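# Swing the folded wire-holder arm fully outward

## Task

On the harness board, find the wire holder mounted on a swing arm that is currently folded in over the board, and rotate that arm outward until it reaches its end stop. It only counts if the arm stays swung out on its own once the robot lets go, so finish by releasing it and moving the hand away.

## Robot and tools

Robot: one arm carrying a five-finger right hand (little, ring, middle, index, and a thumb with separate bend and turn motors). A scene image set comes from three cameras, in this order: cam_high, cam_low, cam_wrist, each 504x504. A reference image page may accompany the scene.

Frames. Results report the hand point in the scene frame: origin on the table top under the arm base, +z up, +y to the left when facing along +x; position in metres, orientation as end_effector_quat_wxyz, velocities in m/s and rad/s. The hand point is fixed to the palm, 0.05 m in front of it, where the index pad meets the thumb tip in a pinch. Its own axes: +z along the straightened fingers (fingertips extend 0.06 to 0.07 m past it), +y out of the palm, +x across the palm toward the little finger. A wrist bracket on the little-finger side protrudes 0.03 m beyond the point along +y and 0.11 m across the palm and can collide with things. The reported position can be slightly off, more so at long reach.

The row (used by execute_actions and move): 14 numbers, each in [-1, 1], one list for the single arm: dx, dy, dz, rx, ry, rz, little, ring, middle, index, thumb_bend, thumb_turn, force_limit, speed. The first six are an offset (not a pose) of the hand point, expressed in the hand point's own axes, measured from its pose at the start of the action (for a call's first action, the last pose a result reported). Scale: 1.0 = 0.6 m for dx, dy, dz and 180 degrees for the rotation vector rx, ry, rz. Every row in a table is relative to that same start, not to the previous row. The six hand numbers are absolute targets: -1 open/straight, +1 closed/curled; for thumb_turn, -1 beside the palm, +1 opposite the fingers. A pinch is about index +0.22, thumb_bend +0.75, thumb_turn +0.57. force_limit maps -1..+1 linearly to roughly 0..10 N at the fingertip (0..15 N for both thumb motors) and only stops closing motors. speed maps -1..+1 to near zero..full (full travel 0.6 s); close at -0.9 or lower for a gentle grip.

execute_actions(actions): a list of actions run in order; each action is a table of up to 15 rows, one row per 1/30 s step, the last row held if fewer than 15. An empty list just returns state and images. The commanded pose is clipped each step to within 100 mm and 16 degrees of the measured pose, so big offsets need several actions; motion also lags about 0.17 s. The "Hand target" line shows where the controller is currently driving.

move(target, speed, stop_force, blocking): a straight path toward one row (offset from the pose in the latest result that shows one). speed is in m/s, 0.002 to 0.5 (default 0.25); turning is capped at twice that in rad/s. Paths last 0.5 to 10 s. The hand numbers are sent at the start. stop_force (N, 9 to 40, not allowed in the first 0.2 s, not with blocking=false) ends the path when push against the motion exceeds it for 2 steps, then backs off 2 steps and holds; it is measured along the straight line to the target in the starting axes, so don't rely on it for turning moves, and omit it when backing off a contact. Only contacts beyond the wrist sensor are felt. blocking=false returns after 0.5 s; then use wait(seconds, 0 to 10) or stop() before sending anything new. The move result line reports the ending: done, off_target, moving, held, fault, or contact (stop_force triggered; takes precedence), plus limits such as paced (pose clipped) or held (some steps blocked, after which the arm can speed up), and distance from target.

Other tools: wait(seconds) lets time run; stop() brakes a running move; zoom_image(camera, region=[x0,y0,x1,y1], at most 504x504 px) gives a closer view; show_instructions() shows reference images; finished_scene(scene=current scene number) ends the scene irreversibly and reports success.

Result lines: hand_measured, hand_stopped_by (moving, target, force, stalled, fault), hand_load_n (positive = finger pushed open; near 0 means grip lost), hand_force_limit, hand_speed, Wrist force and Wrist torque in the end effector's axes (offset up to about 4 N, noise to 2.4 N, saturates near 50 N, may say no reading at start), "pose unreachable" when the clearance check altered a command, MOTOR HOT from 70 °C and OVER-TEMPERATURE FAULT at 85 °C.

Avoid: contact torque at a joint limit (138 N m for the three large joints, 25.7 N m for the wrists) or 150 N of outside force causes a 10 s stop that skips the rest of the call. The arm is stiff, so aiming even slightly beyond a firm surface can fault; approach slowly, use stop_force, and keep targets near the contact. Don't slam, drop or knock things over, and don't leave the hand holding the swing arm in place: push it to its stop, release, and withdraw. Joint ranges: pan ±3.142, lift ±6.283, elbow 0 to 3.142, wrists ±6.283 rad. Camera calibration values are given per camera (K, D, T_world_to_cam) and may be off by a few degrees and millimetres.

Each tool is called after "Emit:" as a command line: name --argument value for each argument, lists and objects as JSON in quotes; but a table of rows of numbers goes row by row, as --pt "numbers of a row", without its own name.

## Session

Emit:
execute_actions --actions '[]'

Scene clock: 0.00 s.
end_effector_position=(+0.7870, -0.0443, +0.3600) hand_measured=(-1.000, -1.000, -1.000, -1.000, -1.000, -1.000) hand_load_n=(+0.0, +0.0, +0.0, +0.0, +0.0, +0.0) hand_stopped_by=(target, target, target, target, target, target) hand_force_limit=0.00 hand_speed=-0.80 end_effector_quat_wxyz=(+0.029, +0.741, +0.335, +0.581) end_effector_velocity=(-0.000, +0.000, -0.000) end_effector_angular_velocity=(+0.000, -0.000, +0.001)
Joint positions: [-0.082 -1.176  1.319  0.249  1.488  0.444]
Joint velocities: [ 0.  0.  0. -0. -0. -0.]
Motor temperatures (°C, as the motors report them): [24 23 23 29 28 31]
Wrist force (N, on the end effector, along its own x y z axes, offset not removed): no reading
Wrist torque (N m, same axes, about the end effector's origin, offset not removed): no reading
Hand target: +0.787, -0.044, +0.360; +0.029, +0.741, +0.335, +0.581
camera_calibration (this result's frames):
cam_wrist: T_world_to_cam=[[0.453579, -0.823991, 0.339566, -0.512079], [-0.597495, -0.563857, -0.570144, 0.652173], [0.66126, 0.0557169, -0.748085, -0.11583], [0, 0, 0, 1]] pos_world=[0.698533, -0.0477624, 0.459066]

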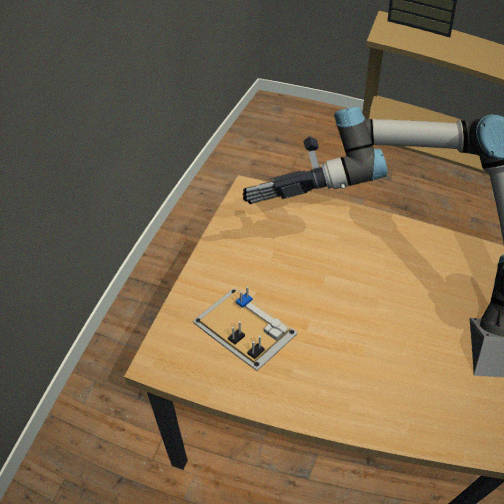

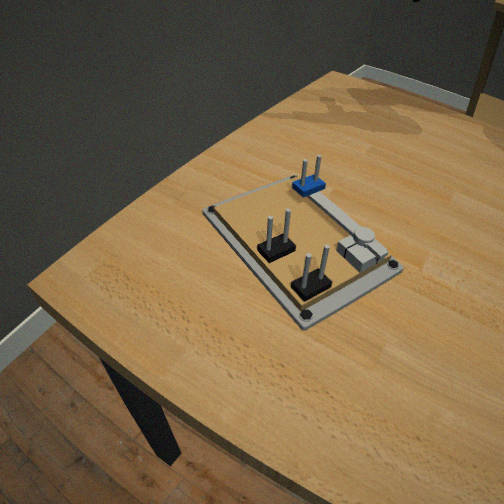

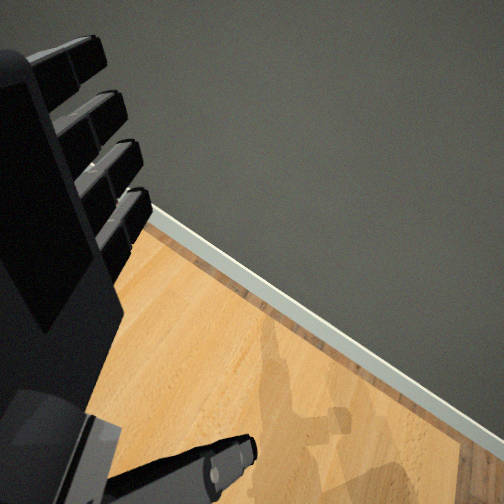

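Emit:
zoom_image --camera "cam_low" --region '[190, 140, 420, 340]'

Emit:
zoom_image --camera "cam_high" --region '[180, 270, 310, 380]'

Emit:
zoom_image --camera "cam_low" --region '[280, 145, 410, 285]'

Region (190, 140, 420, 340) of cam_low's 504x504 image, scaled by 2.191, with more detail than that image has; it fills the top 438 rows of this view, and the rest is white.

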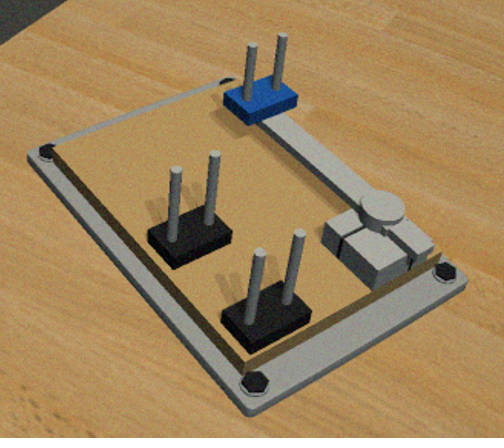

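Region (180, 270, 310, 380) of cam_high's 504x504 image, scaled by 3.877, with more detail than that image has; it fills the top 426 rows of this view, and the rest is white.

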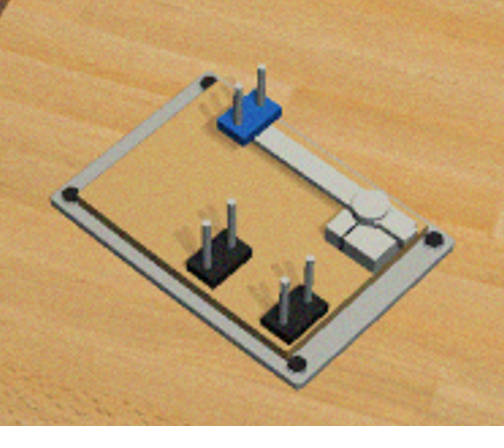

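Region (280, 145, 410, 285) of cam_low's 504x504 image, scaled by 3.600, with more detail than that image has; it fills the left 468 columns of this view, and the rest is white.

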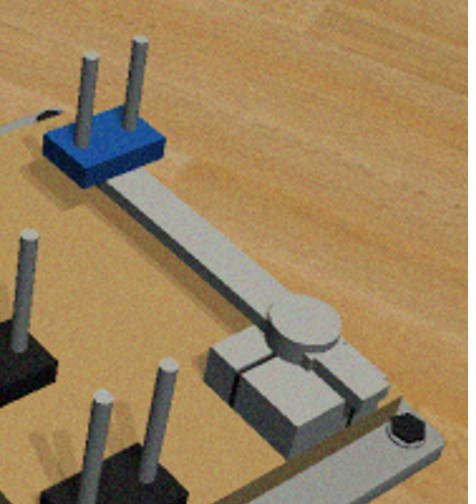

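Emit:
move --target '[-0.133, -0.3727, 0.2378, -0.0132, -0.0849, 0.1659, -1, -1, -0.3, -0.3, -1, 1, 0.0, 0.5]' --speed 0.35

Scene clock: 12.10 s.
end_effector_position=(+0.8015, +0.1357, +0.1504) hand_measured=(-1.000, -1.000, -0.300, -0.300, -1.000, +1.000) hand_load_n=(+0.0, +0.0, +0.0, +0.0, +0.0, +0.0) hand_stopped_by=(target, target, target, target, target, target) hand_force_limit=0.00 hand_speed=0.50 end_effector_quat_wxyz=(-0.062, +0.871, +0.116, +0.474) end_effector_velocity=(+0.001, +0.001, -0.002) end_effector_angular_velocity=(+0.002, +0.007, -0.004)
Joint positions: [ 0.09  -0.709  1.143  0.118  1.863  1.063]
Joint velocities: [ 0.001  0.009 -0.012  0.008  0.005  0.008]
Motor temperatures (°C, as the motors report them): [24 23 23 29 28 31]
Wrist force (N, on the end effector, along its own x y z axes, offset not removed): [0.4 -1.6 0.1]
Wrist torque (N m, same axes, about the end effector's origin, offset not removed): [-0.21 0.01 -0.18]
Hand target: +0.802, +0.136, +0.150; -0.062, +0.871, +0.115, +0.473
Off the commanded pose: 0.000 m, 0 deg.
move: done
camera_calibration (this result's frames):
cam_wrist: T_world_to_cam=[[0.20635, -0.974265, -0.0907026, -0.0158628], [-0.898723, -0.152058, -0.411309, 0.804481], [0.386932, 0.16639, -0.906972, -0.0634469], [0, 0, 0, 1]] pos_world=[0.750828, 0.11743, 0.271907]

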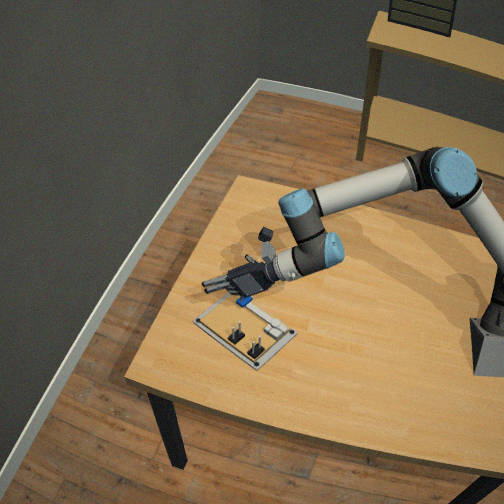

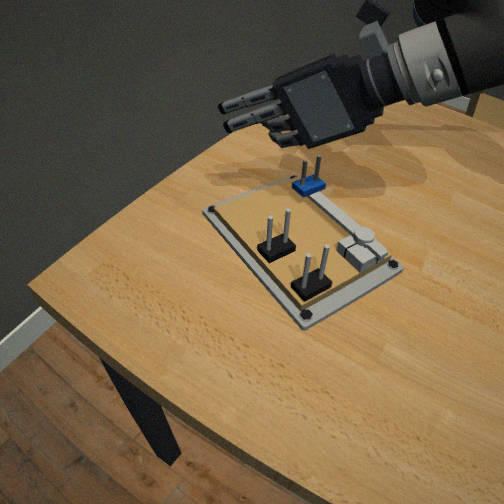

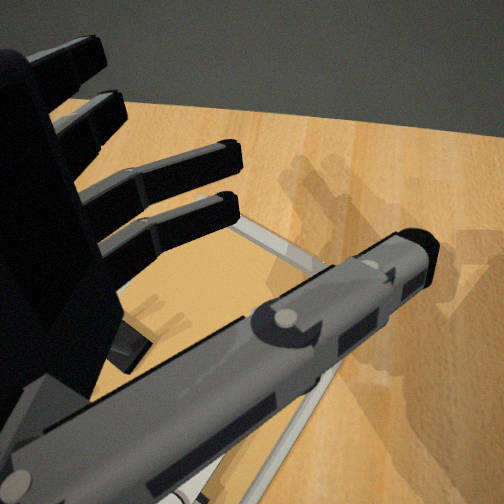

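Emit:
zoom_image --camera "cam_wrist" --region '[90, 130, 360, 400]'

Emit:
zoom_image --camera "cam_wrist" --region '[130, 344, 370, 504]'

Emit:
zoom_image --camera "cam_low" --region '[210, 50, 410, 230]'

Emit:
zoom_image --camera "cam_high" --region '[190, 240, 310, 350]'

Region (90, 130, 360, 400) of cam_wrist's 504x504 image, scaled by 1.867, with more detail than that image has.

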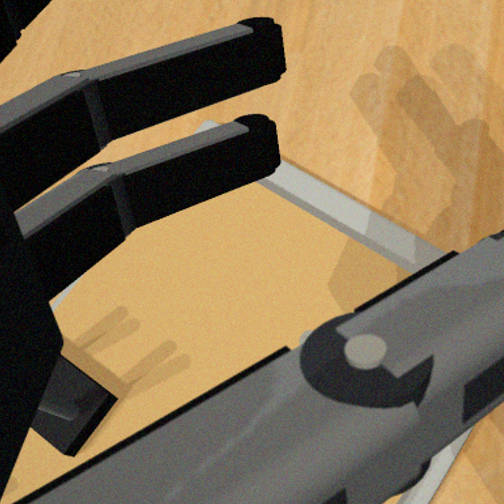

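Region (130, 344, 370, 504) of cam_wrist's 504x504 image, scaled by 2.100, with more detail than that image has.

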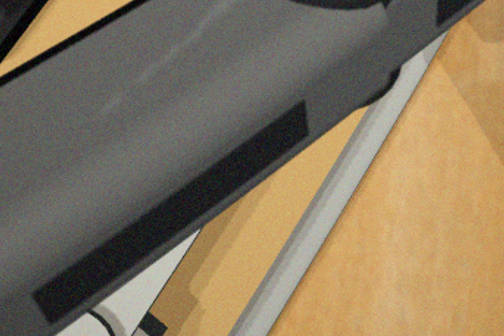

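Region (210, 50, 410, 230) of cam_low's 504x504 image, scaled by 2.520, with more detail than that image has; it fills the top 454 rows of this view, and the rest is white.

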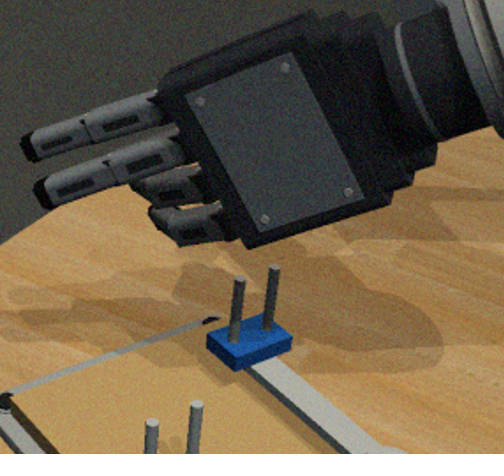

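Region (190, 240, 310, 350) of cam_high's 504x504 image, scaled by 4.200, with more detail than that image has; it fills the top 462 rows of this view, and the rest is white.

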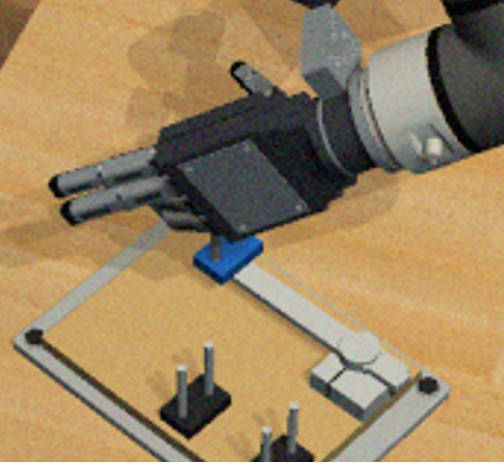

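Emit:
zoom_image --camera "cam_wrist" --region '[200, 270, 300, 350]'

Region (200, 270, 300, 350) of cam_wrist's 504x504 image, scaled by 5.040, with more detail than that image has; it fills the top 403 rows of this view, and the rest is white.

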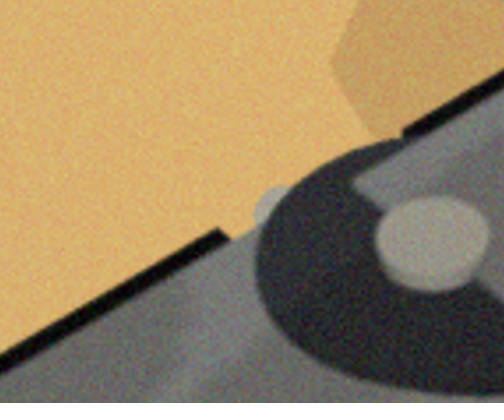

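Emit:
move --target '[-0.0844, 0.0334, 0.0213, 0, 0, 0, -1, -1, -0.3, -0.3, -1, 1, 0.0, 0.5]' --speed 0.12

Scene clock: 18.93 s.
end_effector_position=(+0.7906, +0.1122, +0.1013) hand_measured=(-1.000, -1.000, -0.300, -0.300, -1.000, +1.000) hand_load_n=(+0.0, +0.0, +0.0, +0.0, +0.0, +0.0) hand_stopped_by=(target, target, target, target, target, target) hand_force_limit=0.00 hand_speed=0.50 end_effector_quat_wxyz=(-0.062, +0.871, +0.116, +0.474) end_effector_velocity=(-0.000, -0.001, -0.003) end_effector_angular_velocity=(+0.001, -0.002, +0.001)
Joint positions: [ 0.018 -0.735  1.275  0.002  1.801  1.024]
Joint velocities: [-0.004 -0.001  0.007 -0.008 -0.005 -0.003]
Motor temperatures (°C, as the motors report them): [24 23 23 29 28 31]
Wrist force (N, on the end effector, along its own x y z axes, offset not removed): [1.6 0.2 -0.5]
Wrist torque (N m, same axes, about the end effector's origin, offset not removed): [0.05 0.02 0.02]
Hand target: +0.791, +0.112, +0.101; -0.062, +0.871, +0.116, +0.474
Off the commanded pose: 0.000 m, 0 deg.
move: done
camera_calibration (this result's frames):
cam_wrist: T_world_to_cam=[[0.206298, -0.974264, -0.0908375, -0.0409143], [-0.898796, -0.151981, -0.411178, 0.770908], [0.386791, 0.16647, -0.907018, -0.0997651], [0, 0, 0, 1]] pos_world=[0.739918, 0.09391, 0.222776]

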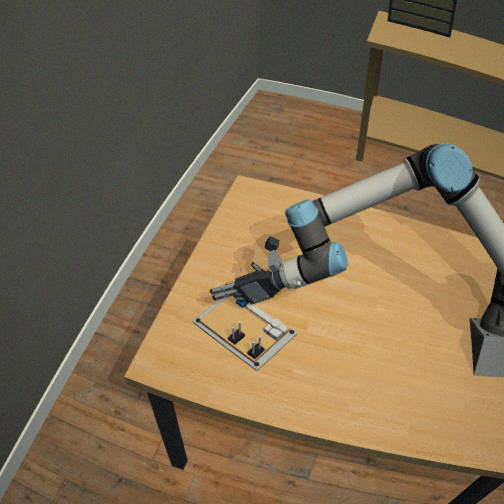

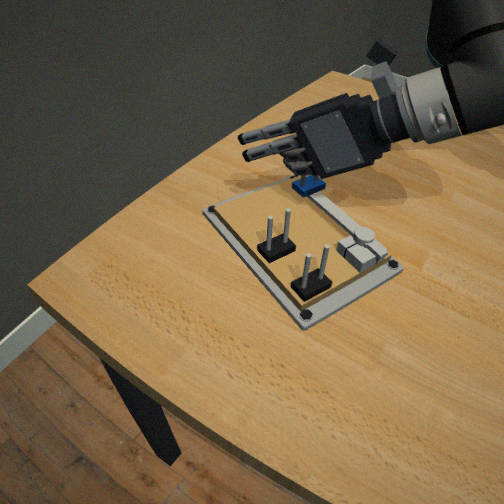

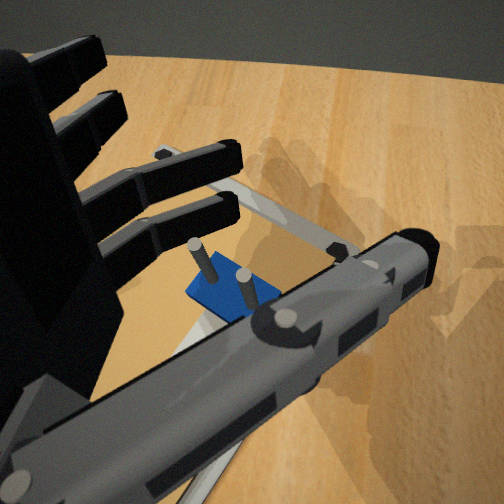

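Emit:
execute_actions --actions '[]'

Scene clock: 19.70 s.
end_effector_position=(+0.7905, +0.1121, +0.1010) hand_measured=(-1.000, -1.000, -0.300, -0.300, -1.000, +1.000) hand_load_n=(+0.0, +0.0, +0.0, +0.0, +0.0, +0.0) hand_stopped_by=(target, target, target, target, target, target) hand_force_limit=0.00 hand_speed=0.50 end_effector_quat_wxyz=(-0.062, +0.871, +0.116, +0.474) end_effector_velocity=(+0.000, +0.000, +0.000) end_effector_angular_velocity=(+0.000, -0.000, +0.000)
Joint positions: [ 0.017 -0.735  1.276  0.001  1.801  1.024]
Joint velocities: [ 0.     0.    -0.    -0.    -0.001 -0.   ]
Motor temperatures (°C, as the motors report them): [24 23 23 29 28 31]
Wrist force (N, on the end effector, along its own x y z axes, offset not removed): [1.6 -0.8 1.2]
Wrist torque (N m, same axes, about the end effector's origin, offset not removed): [-0.35 -0.15 -0.12]
Hand target: +0.791, +0.112, +0.101; -0.062, +0.871, +0.116, +0.474
Off the commanded pose: 0.000 m, 0 deg.
camera_calibration (this result's frames):
cam_wrist: T_world_to_cam=[[0.206341, -0.974256, -0.0908275, -0.0411189], [-0.898732, -0.152, -0.411312, 0.770658], [0.386917, 0.1665, -0.906958, -0.100123], [0, 0, 0, 1]] pos_world=[0.739838, 0.0937498, 0.222438]

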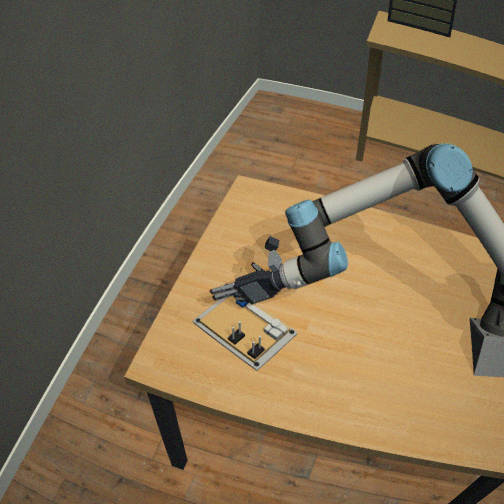

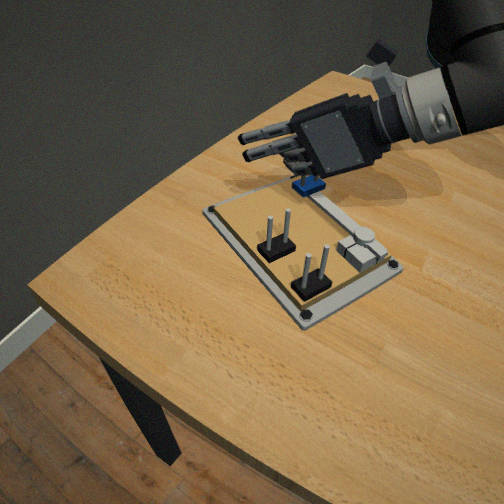

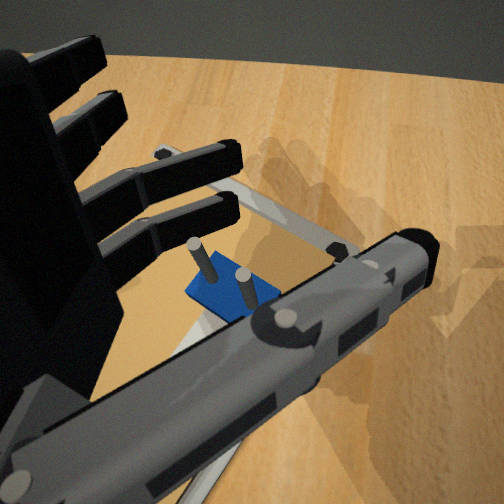

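Emit:
zoom_image --camera "cam_wrist" --region '[100, 130, 340, 370]'

Emit:
zoom_image --camera "cam_low" --region '[200, 80, 420, 300]'

Region (100, 130, 340, 370) of cam_wrist's 504x504 image, scaled by 2.100, with more detail than that image has.

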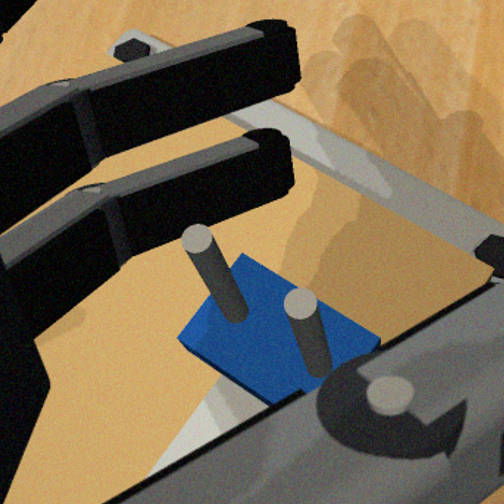

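Region (200, 80, 420, 300) of cam_low's 504x504 image, scaled by 2.291, with more detail than that image has.

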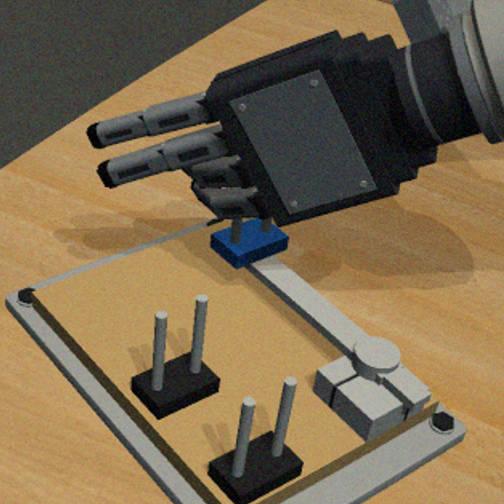

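Emit:
move --target '[-0.0742, 0.0783, -0.1081, -0.0746, 0, 0.0484, -1, -1, -0.3, -0.3, -1, 1, 0.0, 0.5]' --speed 0.12 --stop_force 14

Scene clock: 26.67 s.
end_effector_position=(+0.7270, +0.0466, +0.0988) hand_measured=(-1.000, -1.000, -0.300, -0.300, -1.000, +1.000) hand_load_n=(+0.0, +0.0, +0.0, +1.0, +0.0, +0.0) hand_stopped_by=(target, target, target, target, target, target) hand_force_limit=0.00 hand_speed=0.50 end_effector_quat_wxyz=(+0.004, +0.878, -0.006, +0.478) end_effector_velocity=(-0.002, -0.002, +0.000) end_effector_angular_velocity=(-0.001, -0.001, -0.008)
Joint positions: [ 0.013 -0.87   1.52  -0.225  2.003  1.136]
Joint velocities: [-0.    -0.004  0.007 -0.007  0.005  0.002]
Motor temperatures (°C, as the motors report them): [24 23 23 29 28 31]
Wrist force (N, on the end effector, along its own x y z axes, offset not removed): [1.4 -1.1 2.0]
Wrist torque (N m, same axes, about the end effector's origin, offset not removed): [-0.09 -0.08 -0.11]
Hand target: +0.727, +0.046, +0.099; +0.004, +0.878, -0.007, +0.478
Off the commanded pose: 0.000 m, 0 deg.
move: done
camera_calibration (this result's frames):
cam_wrist: T_world_to_cam=[[-0.069321, -0.993425, -0.0911166, 0.109302], [-0.906001, 0.100924, -0.411067, 0.69618], [0.417559, 0.0540562, -0.90704, -0.0836637], [0, 0, 0, 1]] pos_world=[0.673251, 0.0428453, 0.220249]

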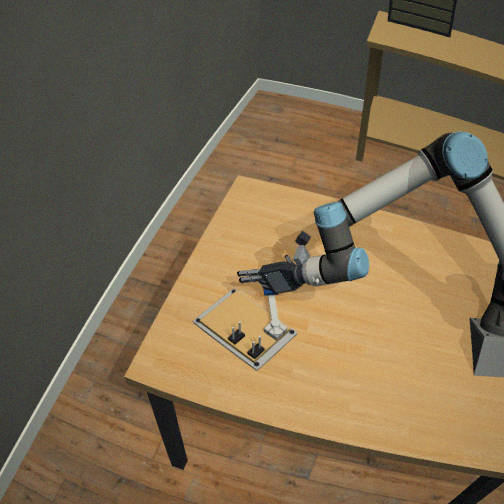

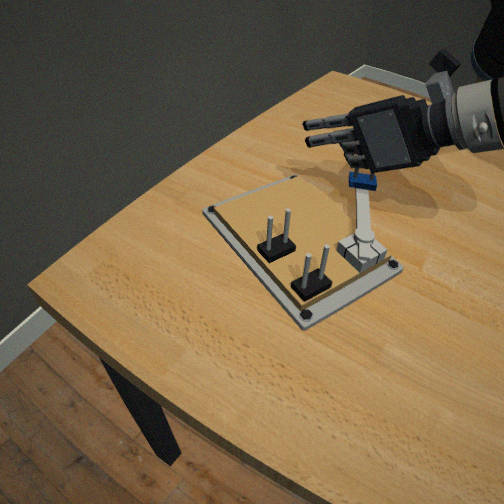

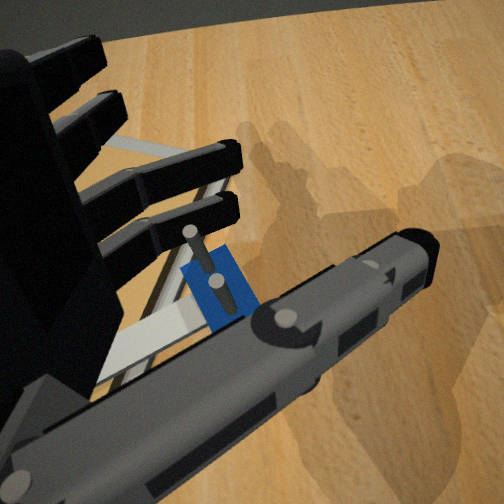

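Emit:
zoom_image --camera "cam_wrist" --region '[100, 130, 340, 370]'

Region (100, 130, 340, 370) of cam_wrist's 504x504 image, scaled by 2.100, with more detail than that image has.

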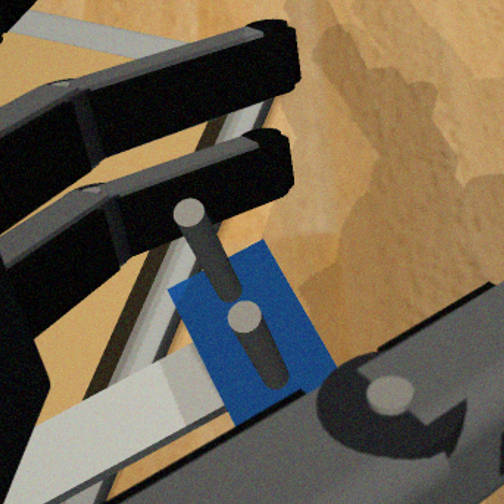

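Emit:
move --target '[-0.0786, 0.0154, -0.1210, -0.0797, 0, 0.0517, -1, -1, -0.3, -0.3, -1, 1, 0.0, 0.5]' --speed 0.12 --stop_force 14

Scene clock: 30.73 s.
end_effector_position=(+0.6541, +0.0401, +0.0985) hand_measured=(-1.000, -1.000, -0.300, -0.300, -1.000, +1.000) hand_load_n=(+0.0, +0.0, +0.0, +0.5, +0.0, +0.0) hand_stopped_by=(target, target, target, target, target, target) hand_force_limit=0.00 hand_speed=0.50 end_effector_quat_wxyz=(+0.063, +0.871, -0.116, +0.473) end_effector_velocity=(-0.000, -0.000, -0.000) end_effector_angular_velocity=(-0.001, +0.001, -0.000)
Joint positions: [ 0.089 -0.905  1.664 -0.404  2.269  1.26 ]
Joint velocities: [-0.     0.     0.     0.     0.001 -0.   ]
Motor temperatures (°C, as the motors report them): [24 23 23 29 28 31]
Wrist force (N, on the end effector, along its own x y z axes, offset not removed): [0.2 -0.2 1.1]
Wrist torque (N m, same axes, about the end effector's origin, offset not removed): [-0.10 0.06 -0.12]
Hand target: +0.654, +0.040, +0.098; +0.063, +0.871, -0.116, +0.473
Off the commanded pose: 0.014 m, 3 deg.
move: held; limits=held; held on 8 of 45 steps, including the last
pose unreachable: on one or more control steps of this call, first in action 0 (counted from 0), an arm could not follow its commanded pose, so it was not sent that pose on those steps. On the call's last step it was still not sent that pose. It may still have moved: this result reports where it is.
cause: the commanded pose would bring two parts of the arm too close to each other (joints 4 (wrist 1) to 6 (wrist 3) lie between them).
camera_calibration (this result's frames):
cam_wrist: T_world_to_cam=[[-0.313054, -0.945268, -0.0920085, 0.255422], [-0.853092, 0.322454, -0.410191, 0.587106], [0.417409, -0.0499203, -0.907346, -0.048841], [0, 0, 0, 1]] pos_world=[0.601203, 0.0496891, 0.220011]

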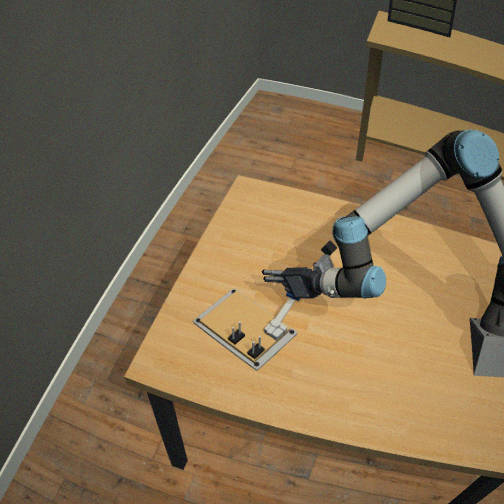

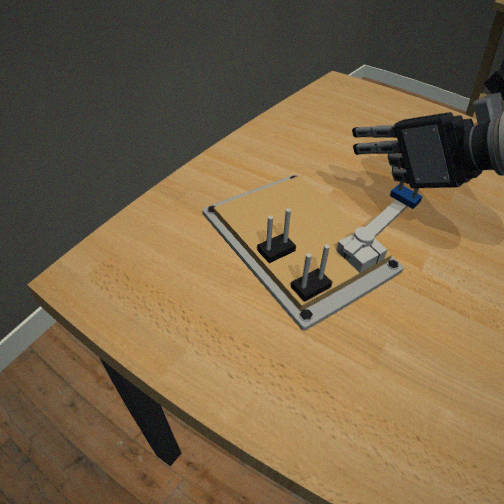

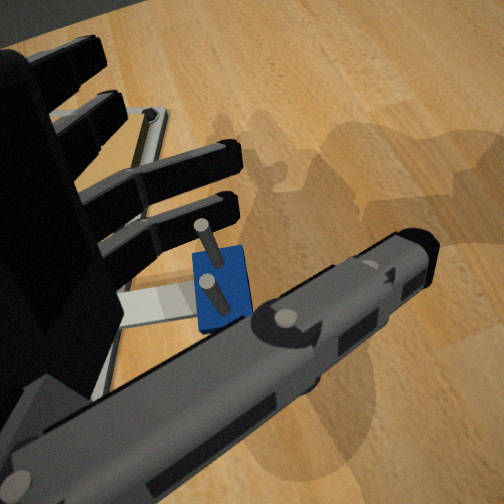

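Emit:
zoom_image --camera "cam_wrist" --region '[100, 130, 340, 370]'

Emit:
zoom_image --camera "cam_high" --region '[200, 180, 420, 400]'

Region (100, 130, 340, 370) of cam_wrist's 504x504 image, scaled by 2.100, with more detail than that image has.

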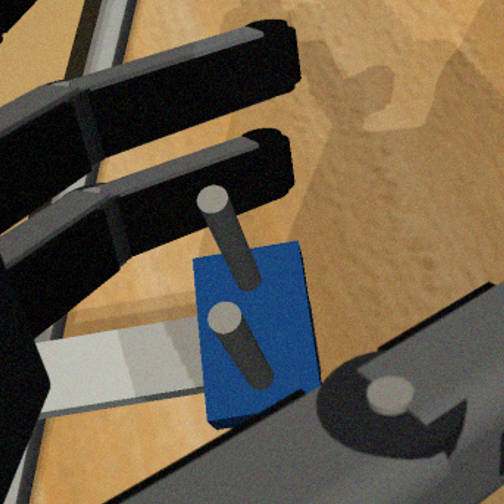

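Region (200, 180, 420, 400) of cam_high's 504x504 image, scaled by 2.291, with more detail than that image has.

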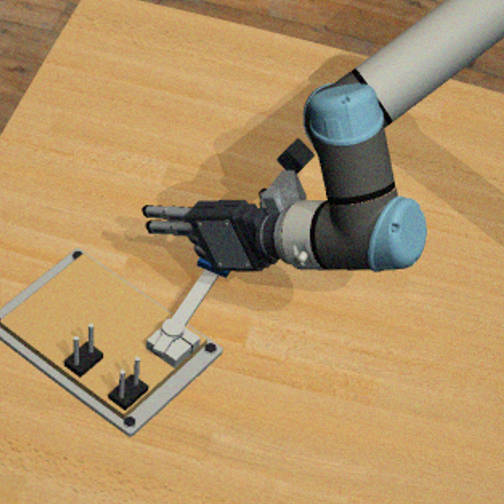

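Emit:
execute_actions --actions '[[[-0.0003,0.0001,-0.0005,0.0004,0,-0.0003,-1,-1,-0.3,-0.3,-1,1,0.2,-0.8],[-0.0011,0.0004,-0.0017,0.0015,0,-0.0009,-1,-1,-0.3,-0.3,-1,1,0.2,-0.8],[-0.0023,0.0009,-0.0035,0.0030,0,-0.0020,-1,-1,-0.3,-0.3,-1,1,0.2,-0.8],[-0.0037,0.0014,-0.0057,0.0049,0,-0.0032,-1,-1,-0.3,-0.3,-1,1,0.2,-0.8],[-0.0052,0.0020,-0.0080,0.0070,0,-0.0045,-1,-1,-0.3,-0.3,-1,1,0.2,-0.8],[-0.0068,0.0026,-0.0104,0.0091,0,-0.0059,-1,-1,-0.3,-0.3,-1,1,0.2,-0.8],[-0.0082,0.0032,-0.0126,0.0110,0,-0.0071,-1,-1,-0.3,-0.3,-1,1,0.2,-0.8],[-0.0094,0.0036,-0.0144,0.0125,0,-0.0081,-1,-1,-0.3,-0.3,-1,1,0.2,-0.8],[-0.0101,0.0039,-0.0156,0.0136,0,-0.0088,-1,-1,-0.3,-0.3,-1,1,0.2,-0.8],[-0.0104,0.0040,-0.0161,0.0140,0,-0.0091,-1,-1,-0.3,-0.3,-1,1,0.2,-0.8],[-0.0104,0.0040,-0.0161,0.0140,0,-0.0091,-1,-1,-0.3,0.15,-1,1,0.2,-0.8]],[[0,0,0,0,0,0,-1,-1,-0.3,0.15,-1,1,0.2,-0.8]]]'

Scene clock: 36.00 s.
end_effector_position=(+0.6475, +0.0406, +0.0985) hand_measured=(-1.000, -1.000, -0.300, -0.112, -1.000, +1.000) hand_load_n=(+0.0, +0.0, +0.0, +1.0, +0.0, +0.0) hand_stopped_by=(target, target, target, moving, target, target) hand_force_limit=0.20 hand_speed=-0.80 end_effector_quat_wxyz=(+0.056, +0.873, -0.103, +0.474) end_effector_velocity=(+0.000, -0.000, -0.000) end_effector_angular_velocity=(-0.001, +0.000, -0.003)
Joint positions: [ 0.086 -0.924  1.696 -0.407  2.243  1.249]
Joint velocities: [ 0.     0.001 -0.002  0.     0.003  0.   ]
Motor temperatures (°C, as the motors report them): [24 23 23 29 28 31]
Wrist force (N, on the end effector, along its own x y z axes, offset not removed): [-0.3 -1.7 2.0]
Wrist torque (N m, same axes, about the end effector's origin, offset not removed): [-0.19 0.14 -0.23]
Hand target: +0.648, +0.041, +0.098; +0.056, +0.873, -0.104, +0.474
Off the commanded pose: 0.000 m, 0 deg.
camera_calibration (this result's frames):
cam_wrist: T_world_to_cam=[[-0.285533, -0.953965, -0.0917725, 0.236301], [-0.86236, 0.297524, -0.409651, 0.588324], [0.418097, -0.037828, -0.907614, -0.0469913], [0, 0, 0, 1]] pos_world=[0.594466, 0.0486044, 0.220043]

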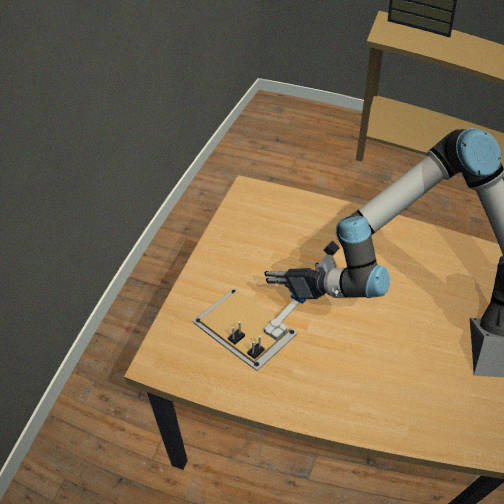

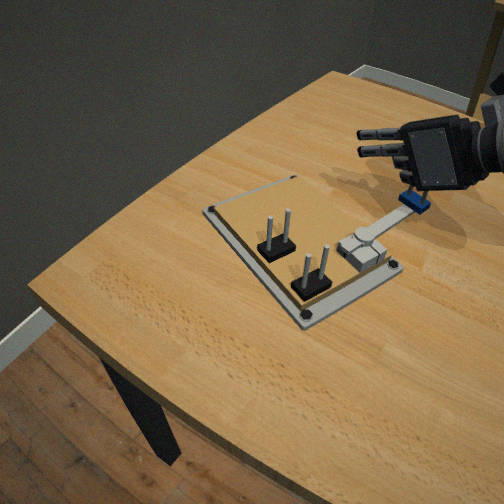

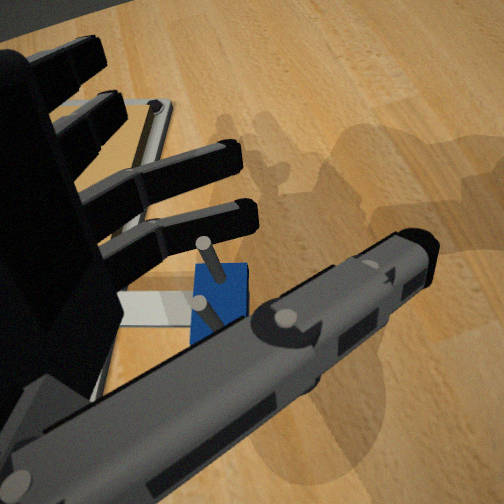

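Emit:
wait --seconds 0.8

Scene clock: 36.90 s.
end_effector_position=(+0.6476, +0.0406, +0.0985) hand_measured=(-1.000, -1.000, -0.300, +0.150, -1.000, +1.000) hand_load_n=(+0.0, +0.0, +0.0, +0.0, +0.0, +0.0) hand_stopped_by=(target, target, target, target, target, target) hand_force_limit=0.20 hand_speed=-0.80 end_effector_quat_wxyz=(+0.056, +0.873, -0.104, +0.474) end_effector_velocity=(+0.000, +0.000, +0.000) end_effector_angular_velocity=(+0.001, -0.001, +0.000)
Joint positions: [ 0.086 -0.924  1.695 -0.407  2.243  1.249]
Joint velocities: [ 0.    -0.    -0.    -0.    -0.001  0.   ]
Motor temperatures (°C, as the motors report them): [24 23 23 29 28 31]
Wrist force (N, on the end effector, along its own x y z axes, offset not removed): [1.3 1.5 1.0]
Wrist torque (N m, same axes, about the end effector's origin, offset not removed): [0.12 -0.16 0.00]
Hand target: +0.648, +0.041, +0.098; +0.056, +0.873, -0.104, +0.474
Off the commanded pose: 0.000 m, 0 deg.
wait: 0.80 s; no rest
camera_calibration (this result's frames):
cam_wrist: T_world_to_cam=[[-0.285712, -0.953912, -0.0917668, 0.236437], [-0.862307, 0.297684, -0.409648, 0.588323], [0.418086, -0.0379105, -0.907616, -0.0469995], [0, 0, 0, 1]] pos_world=[0.594518, 0.0486236, 0.220045]

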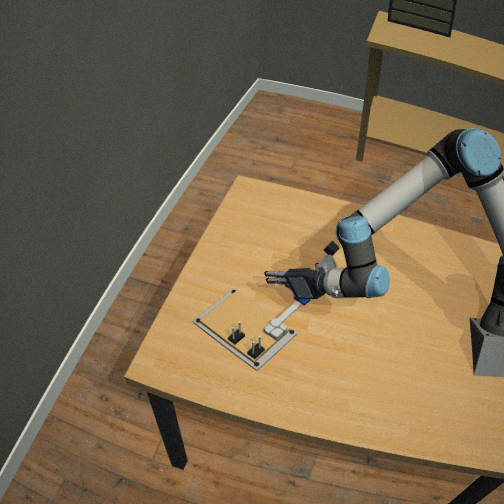

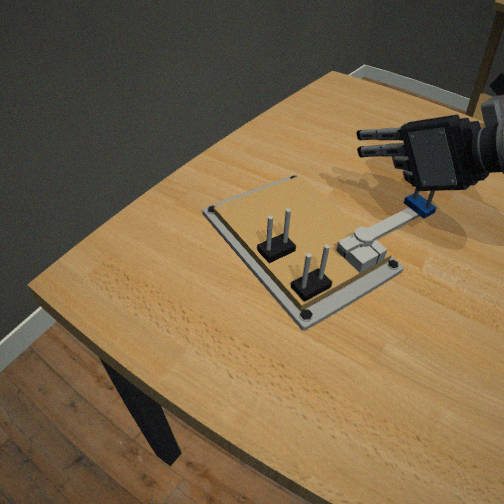

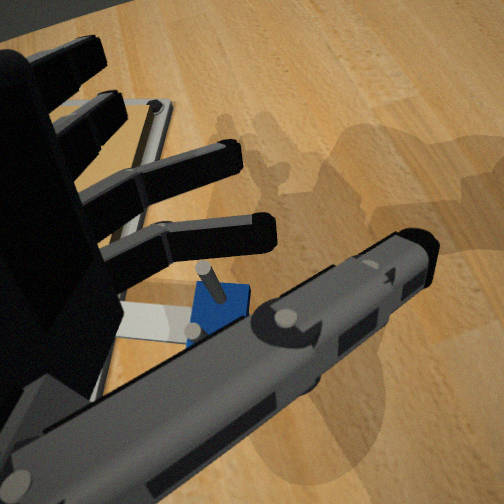

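Emit:
execute_actions --actions '[]'

Emit:
zoom_image --camera "cam_wrist" --region '[100, 130, 340, 370]'

Emit:
zoom_image --camera "cam_low" --region '[300, 100, 504, 304]'

Scene clock: 37.13 s.
end_effector_position=(+0.6476, +0.0406, +0.0985) hand_measured=(-1.000, -1.000, -0.300, +0.150, -1.000, +1.000) hand_load_n=(+0.0, +0.0, +0.0, +0.0, +0.0, +0.0) hand_stopped_by=(target, target, target, target, target, target) hand_force_limit=0.20 hand_speed=-0.80 end_effector_quat_wxyz=(+0.056, +0.873, -0.104, +0.474) end_effector_velocity=(+0.000, -0.000, +0.000) end_effector_angular_velocity=(+0.000, -0.000, -0.000)
Joint positions: [ 0.086 -0.924  1.695 -0.407  2.243  1.249]
Joint velocities: [ 0.  0. -0.  0.  0.  0.]
Motor temperatures (°C, as the motors report them): [24 23 23 29 28 31]
Wrist force (N, on the end effector, along its own x y z axes, offset not removed): [-0.5 0.5 -1.0]
Wrist torque (N m, same axes, about the end effector's origin, offset not removed): [0.07 0.18 -0.18]
Hand target: +0.648, +0.041, +0.098; +0.056, +0.873, -0.104, +0.474
Off the commanded pose: 0.000 m, 0 deg.
camera_calibration (this result's frames):
cam_wrist: T_world_to_cam=[[-0.285714, -0.953911, -0.0917682, 0.236438], [-0.862305, 0.297685, -0.40965, 0.588324], [0.418088, -0.0379106, -0.907615, -0.0470007], [0, 0, 0, 1]] pos_world=[0.594519, 0.0486233, 0.220046]

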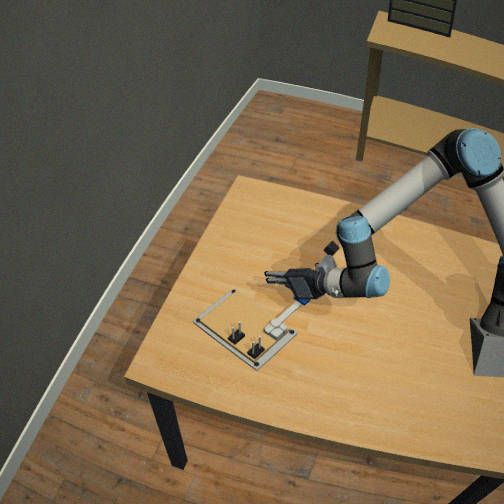

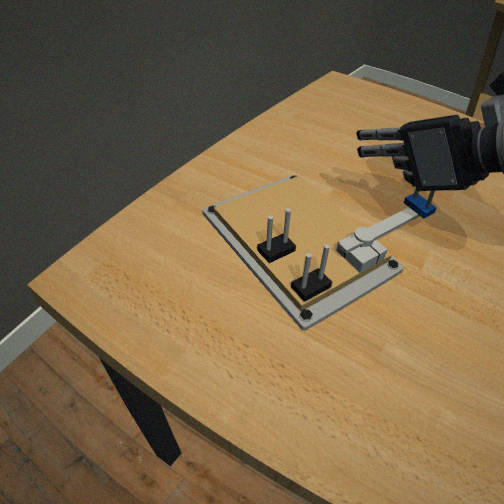

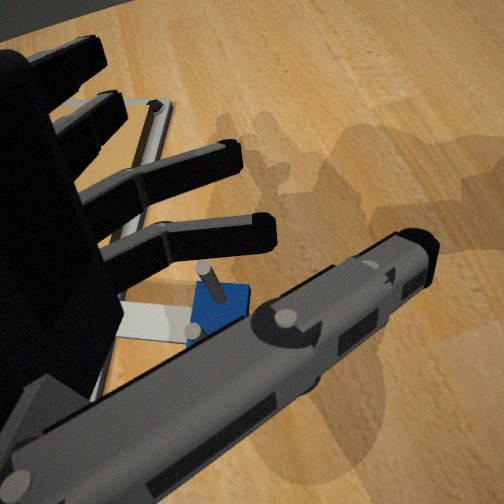

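Region (100, 130, 340, 370) of cam_wrist's 504x504 image, scaled by 2.100, with more detail than that image has.

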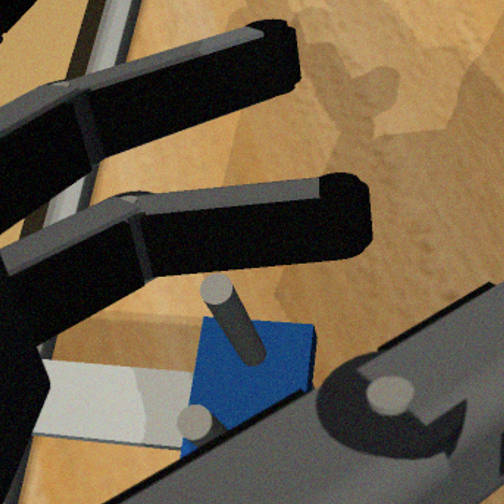

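Region (300, 100, 504, 304) of cam_low's 504x504 image, scaled by 2.471, with more detail than that image has.

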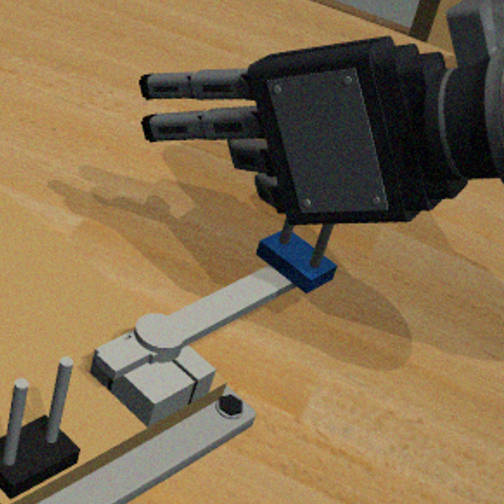

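Emit:
execute_actions --actions '[[[0,0,0,0,0,0,-1,-1,-0.3,0.03,-1,1,0.2,0.5],[0,0,0,0,0,0,-1,-1,-0.3,0.03,-1,1,0.2,0.5],[-0.0010,0,0.0007,0,0,0,-1,-1,-0.3,0.03,-1,1,0.2,0.5],[-0.0036,0,0.0024,0,0,0,-1,-1,-0.3,0.03,-1,1,0.2,0.5],[-0.0070,0,0.0045,0,0,0,-1,-1,-0.3,0.03,-1,1,0.2,0.5],[-0.0104,0,0.0067,0,0,0,-1,-1,-0.3,0.03,-1,1,0.2,0.5],[-0.0130,0,0.0084,0,0,0,-1,-1,-0.3,0.03,-1,1,0.2,0.5],[-0.0140,0,0.0091,0,0,0,-1,-1,-0.3,0.03,-1,1,0.2,0.5],[-0.0140,0,0.0091,0,0,0,-1,-1,-0.3,0.03,-1,1,0.2,0.5],[-0.0140,0,0.0091,0,0,0,-1,-1,-0.3,0.03,-1,1,0.2,0.5],[-0.0140,0,0.0091,0,0,0,-1,-1,-0.3,0.03,-1,1,0.2,0.5],[-0.0140,0,0.0091,0,0,0,-1,-1,-0.3,0.03,-1,1,0.2,0.5],[-0.0140,0,0.0091,0,0,0,-1,-1,-0.3,0.4,-1,1,0.2,-0.8]]]'

Emit:
wait --seconds 0.7

Scene clock: 39.70 s.
end_effector_position=(+0.6476, +0.0406, +0.0894) hand_measured=(-1.000, -1.000, -0.300, +0.030, -1.000, +1.000) hand_load_n=(+0.0, +0.0, +0.0, +0.0, +0.0, +0.0) hand_stopped_by=(target, target, target, moving, target, target) hand_force_limit=0.20 hand_speed=-0.80 end_effector_quat_wxyz=(+0.056, +0.873, -0.104, +0.474) end_effector_velocity=(+0.000, -0.000, -0.008) end_effector_angular_velocity=(-0.000, -0.000, +0.000)
Joint positions: [ 0.076 -0.915  1.704 -0.428  2.234  1.245]
Joint velocities: [-0.009  0.008  0.008 -0.019 -0.008 -0.004]
Motor temperatures (°C, as the motors report them): [24 23 23 29 28 31]
Wrist force (N, on the end effector, along its own x y z axes, offset not removed): [0.3 -0.2 1.5]
Wrist torque (N m, same axes, about the end effector's origin, offset not removed): [-0.13 -0.01 -0.09]
Hand target: +0.648, +0.041, +0.088; +0.056, +0.873, -0.104, +0.474
Off the commanded pose: 0.001 m, 0 deg.
camera_calibration (this result's frames):
cam_wrist: T_world_to_cam=[[-0.28574, -0.9539, -0.0917984, 0.235646], [-0.862326, 0.297724, -0.409579, 0.584625], [0.418028, -0.0378728, -0.907644, -0.0551643], [0, 0, 0, 1]] pos_world=[0.59453, 0.0486367, 0.211012]

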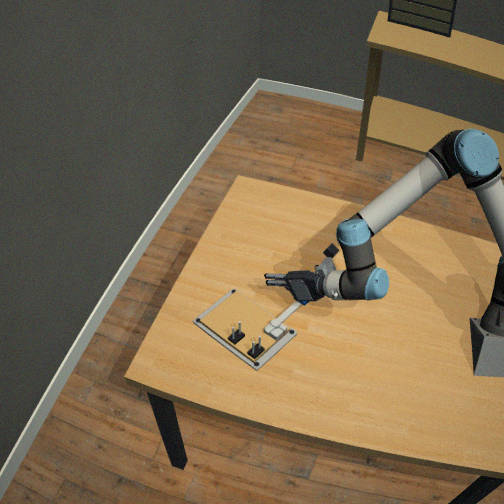

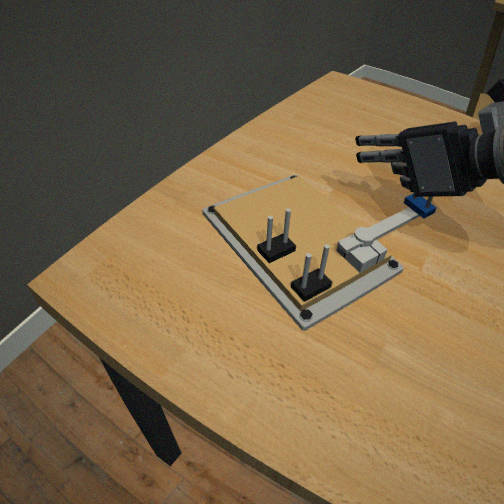

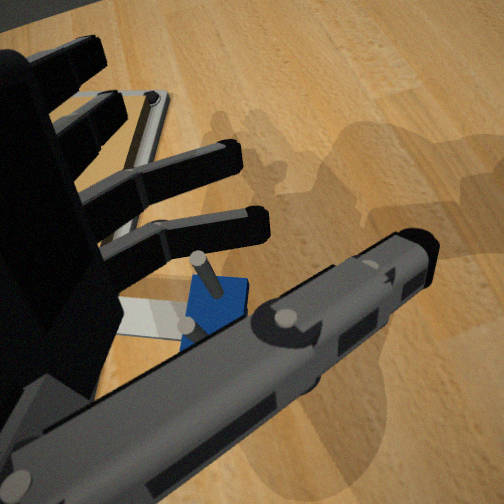

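Scene clock: 40.40 s.
end_effector_position=(+0.6476, +0.0406, +0.0885) hand_measured=(-1.000, -1.000, -0.300, +0.262, -1.000, +1.000) hand_load_n=(+0.0, +0.0, +0.0, +5.5, +0.0, +0.0) hand_stopped_by=(target, target, target, moving, target, target) hand_force_limit=0.20 hand_speed=-0.80 end_effector_quat_wxyz=(+0.056, +0.873, -0.104, +0.474) end_effector_velocity=(+0.000, -0.000, -0.000) end_effector_angular_velocity=(+0.000, -0.000, -0.000)
Joint positions: [ 0.075 -0.914  1.705 -0.43   2.233  1.244]
Joint velocities: [-0. -0. -0. -0.  0.  0.]
Motor temperatures (°C, as the motors report them): [24 23 23 29 28 31]
Wrist force (N, on the end effector, along its own x y z axes, offset not removed): [4.3 -0.6 14.6]
Wrist torque (N m, same axes, about the end effector's origin, offset not removed): [-0.51 0.10 -0.07]
Hand target: +0.648, +0.041, +0.088; +0.056, +0.873, -0.104, +0.474
Off the commanded pose: 0.000 m, 0 deg.
wait: 0.70 s; no rest
camera_calibration (this result's frames):
cam_wrist: T_world_to_cam=[[-0.285761, -0.95389, -0.0918347, 0.235566], [-0.862265, 0.297754, -0.409684, 0.584236], [0.418138, -0.0378859, -0.907593, -0.0561344], [0, 0, 0, 1]] pos_world=[0.594554, 0.048619, 0.210038]

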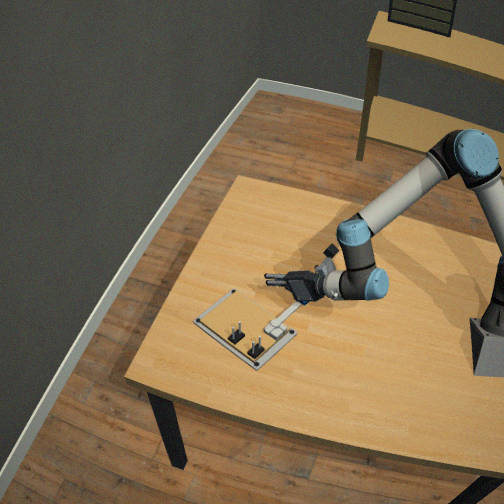

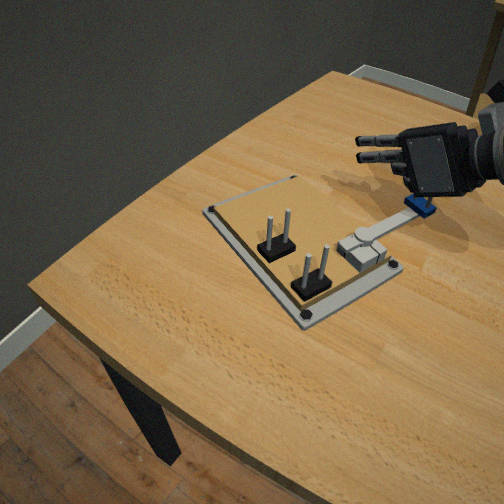

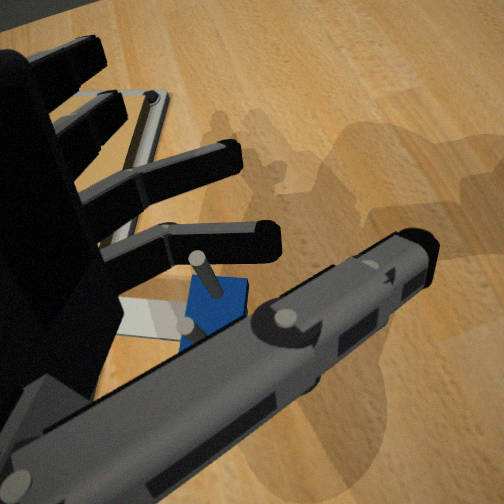

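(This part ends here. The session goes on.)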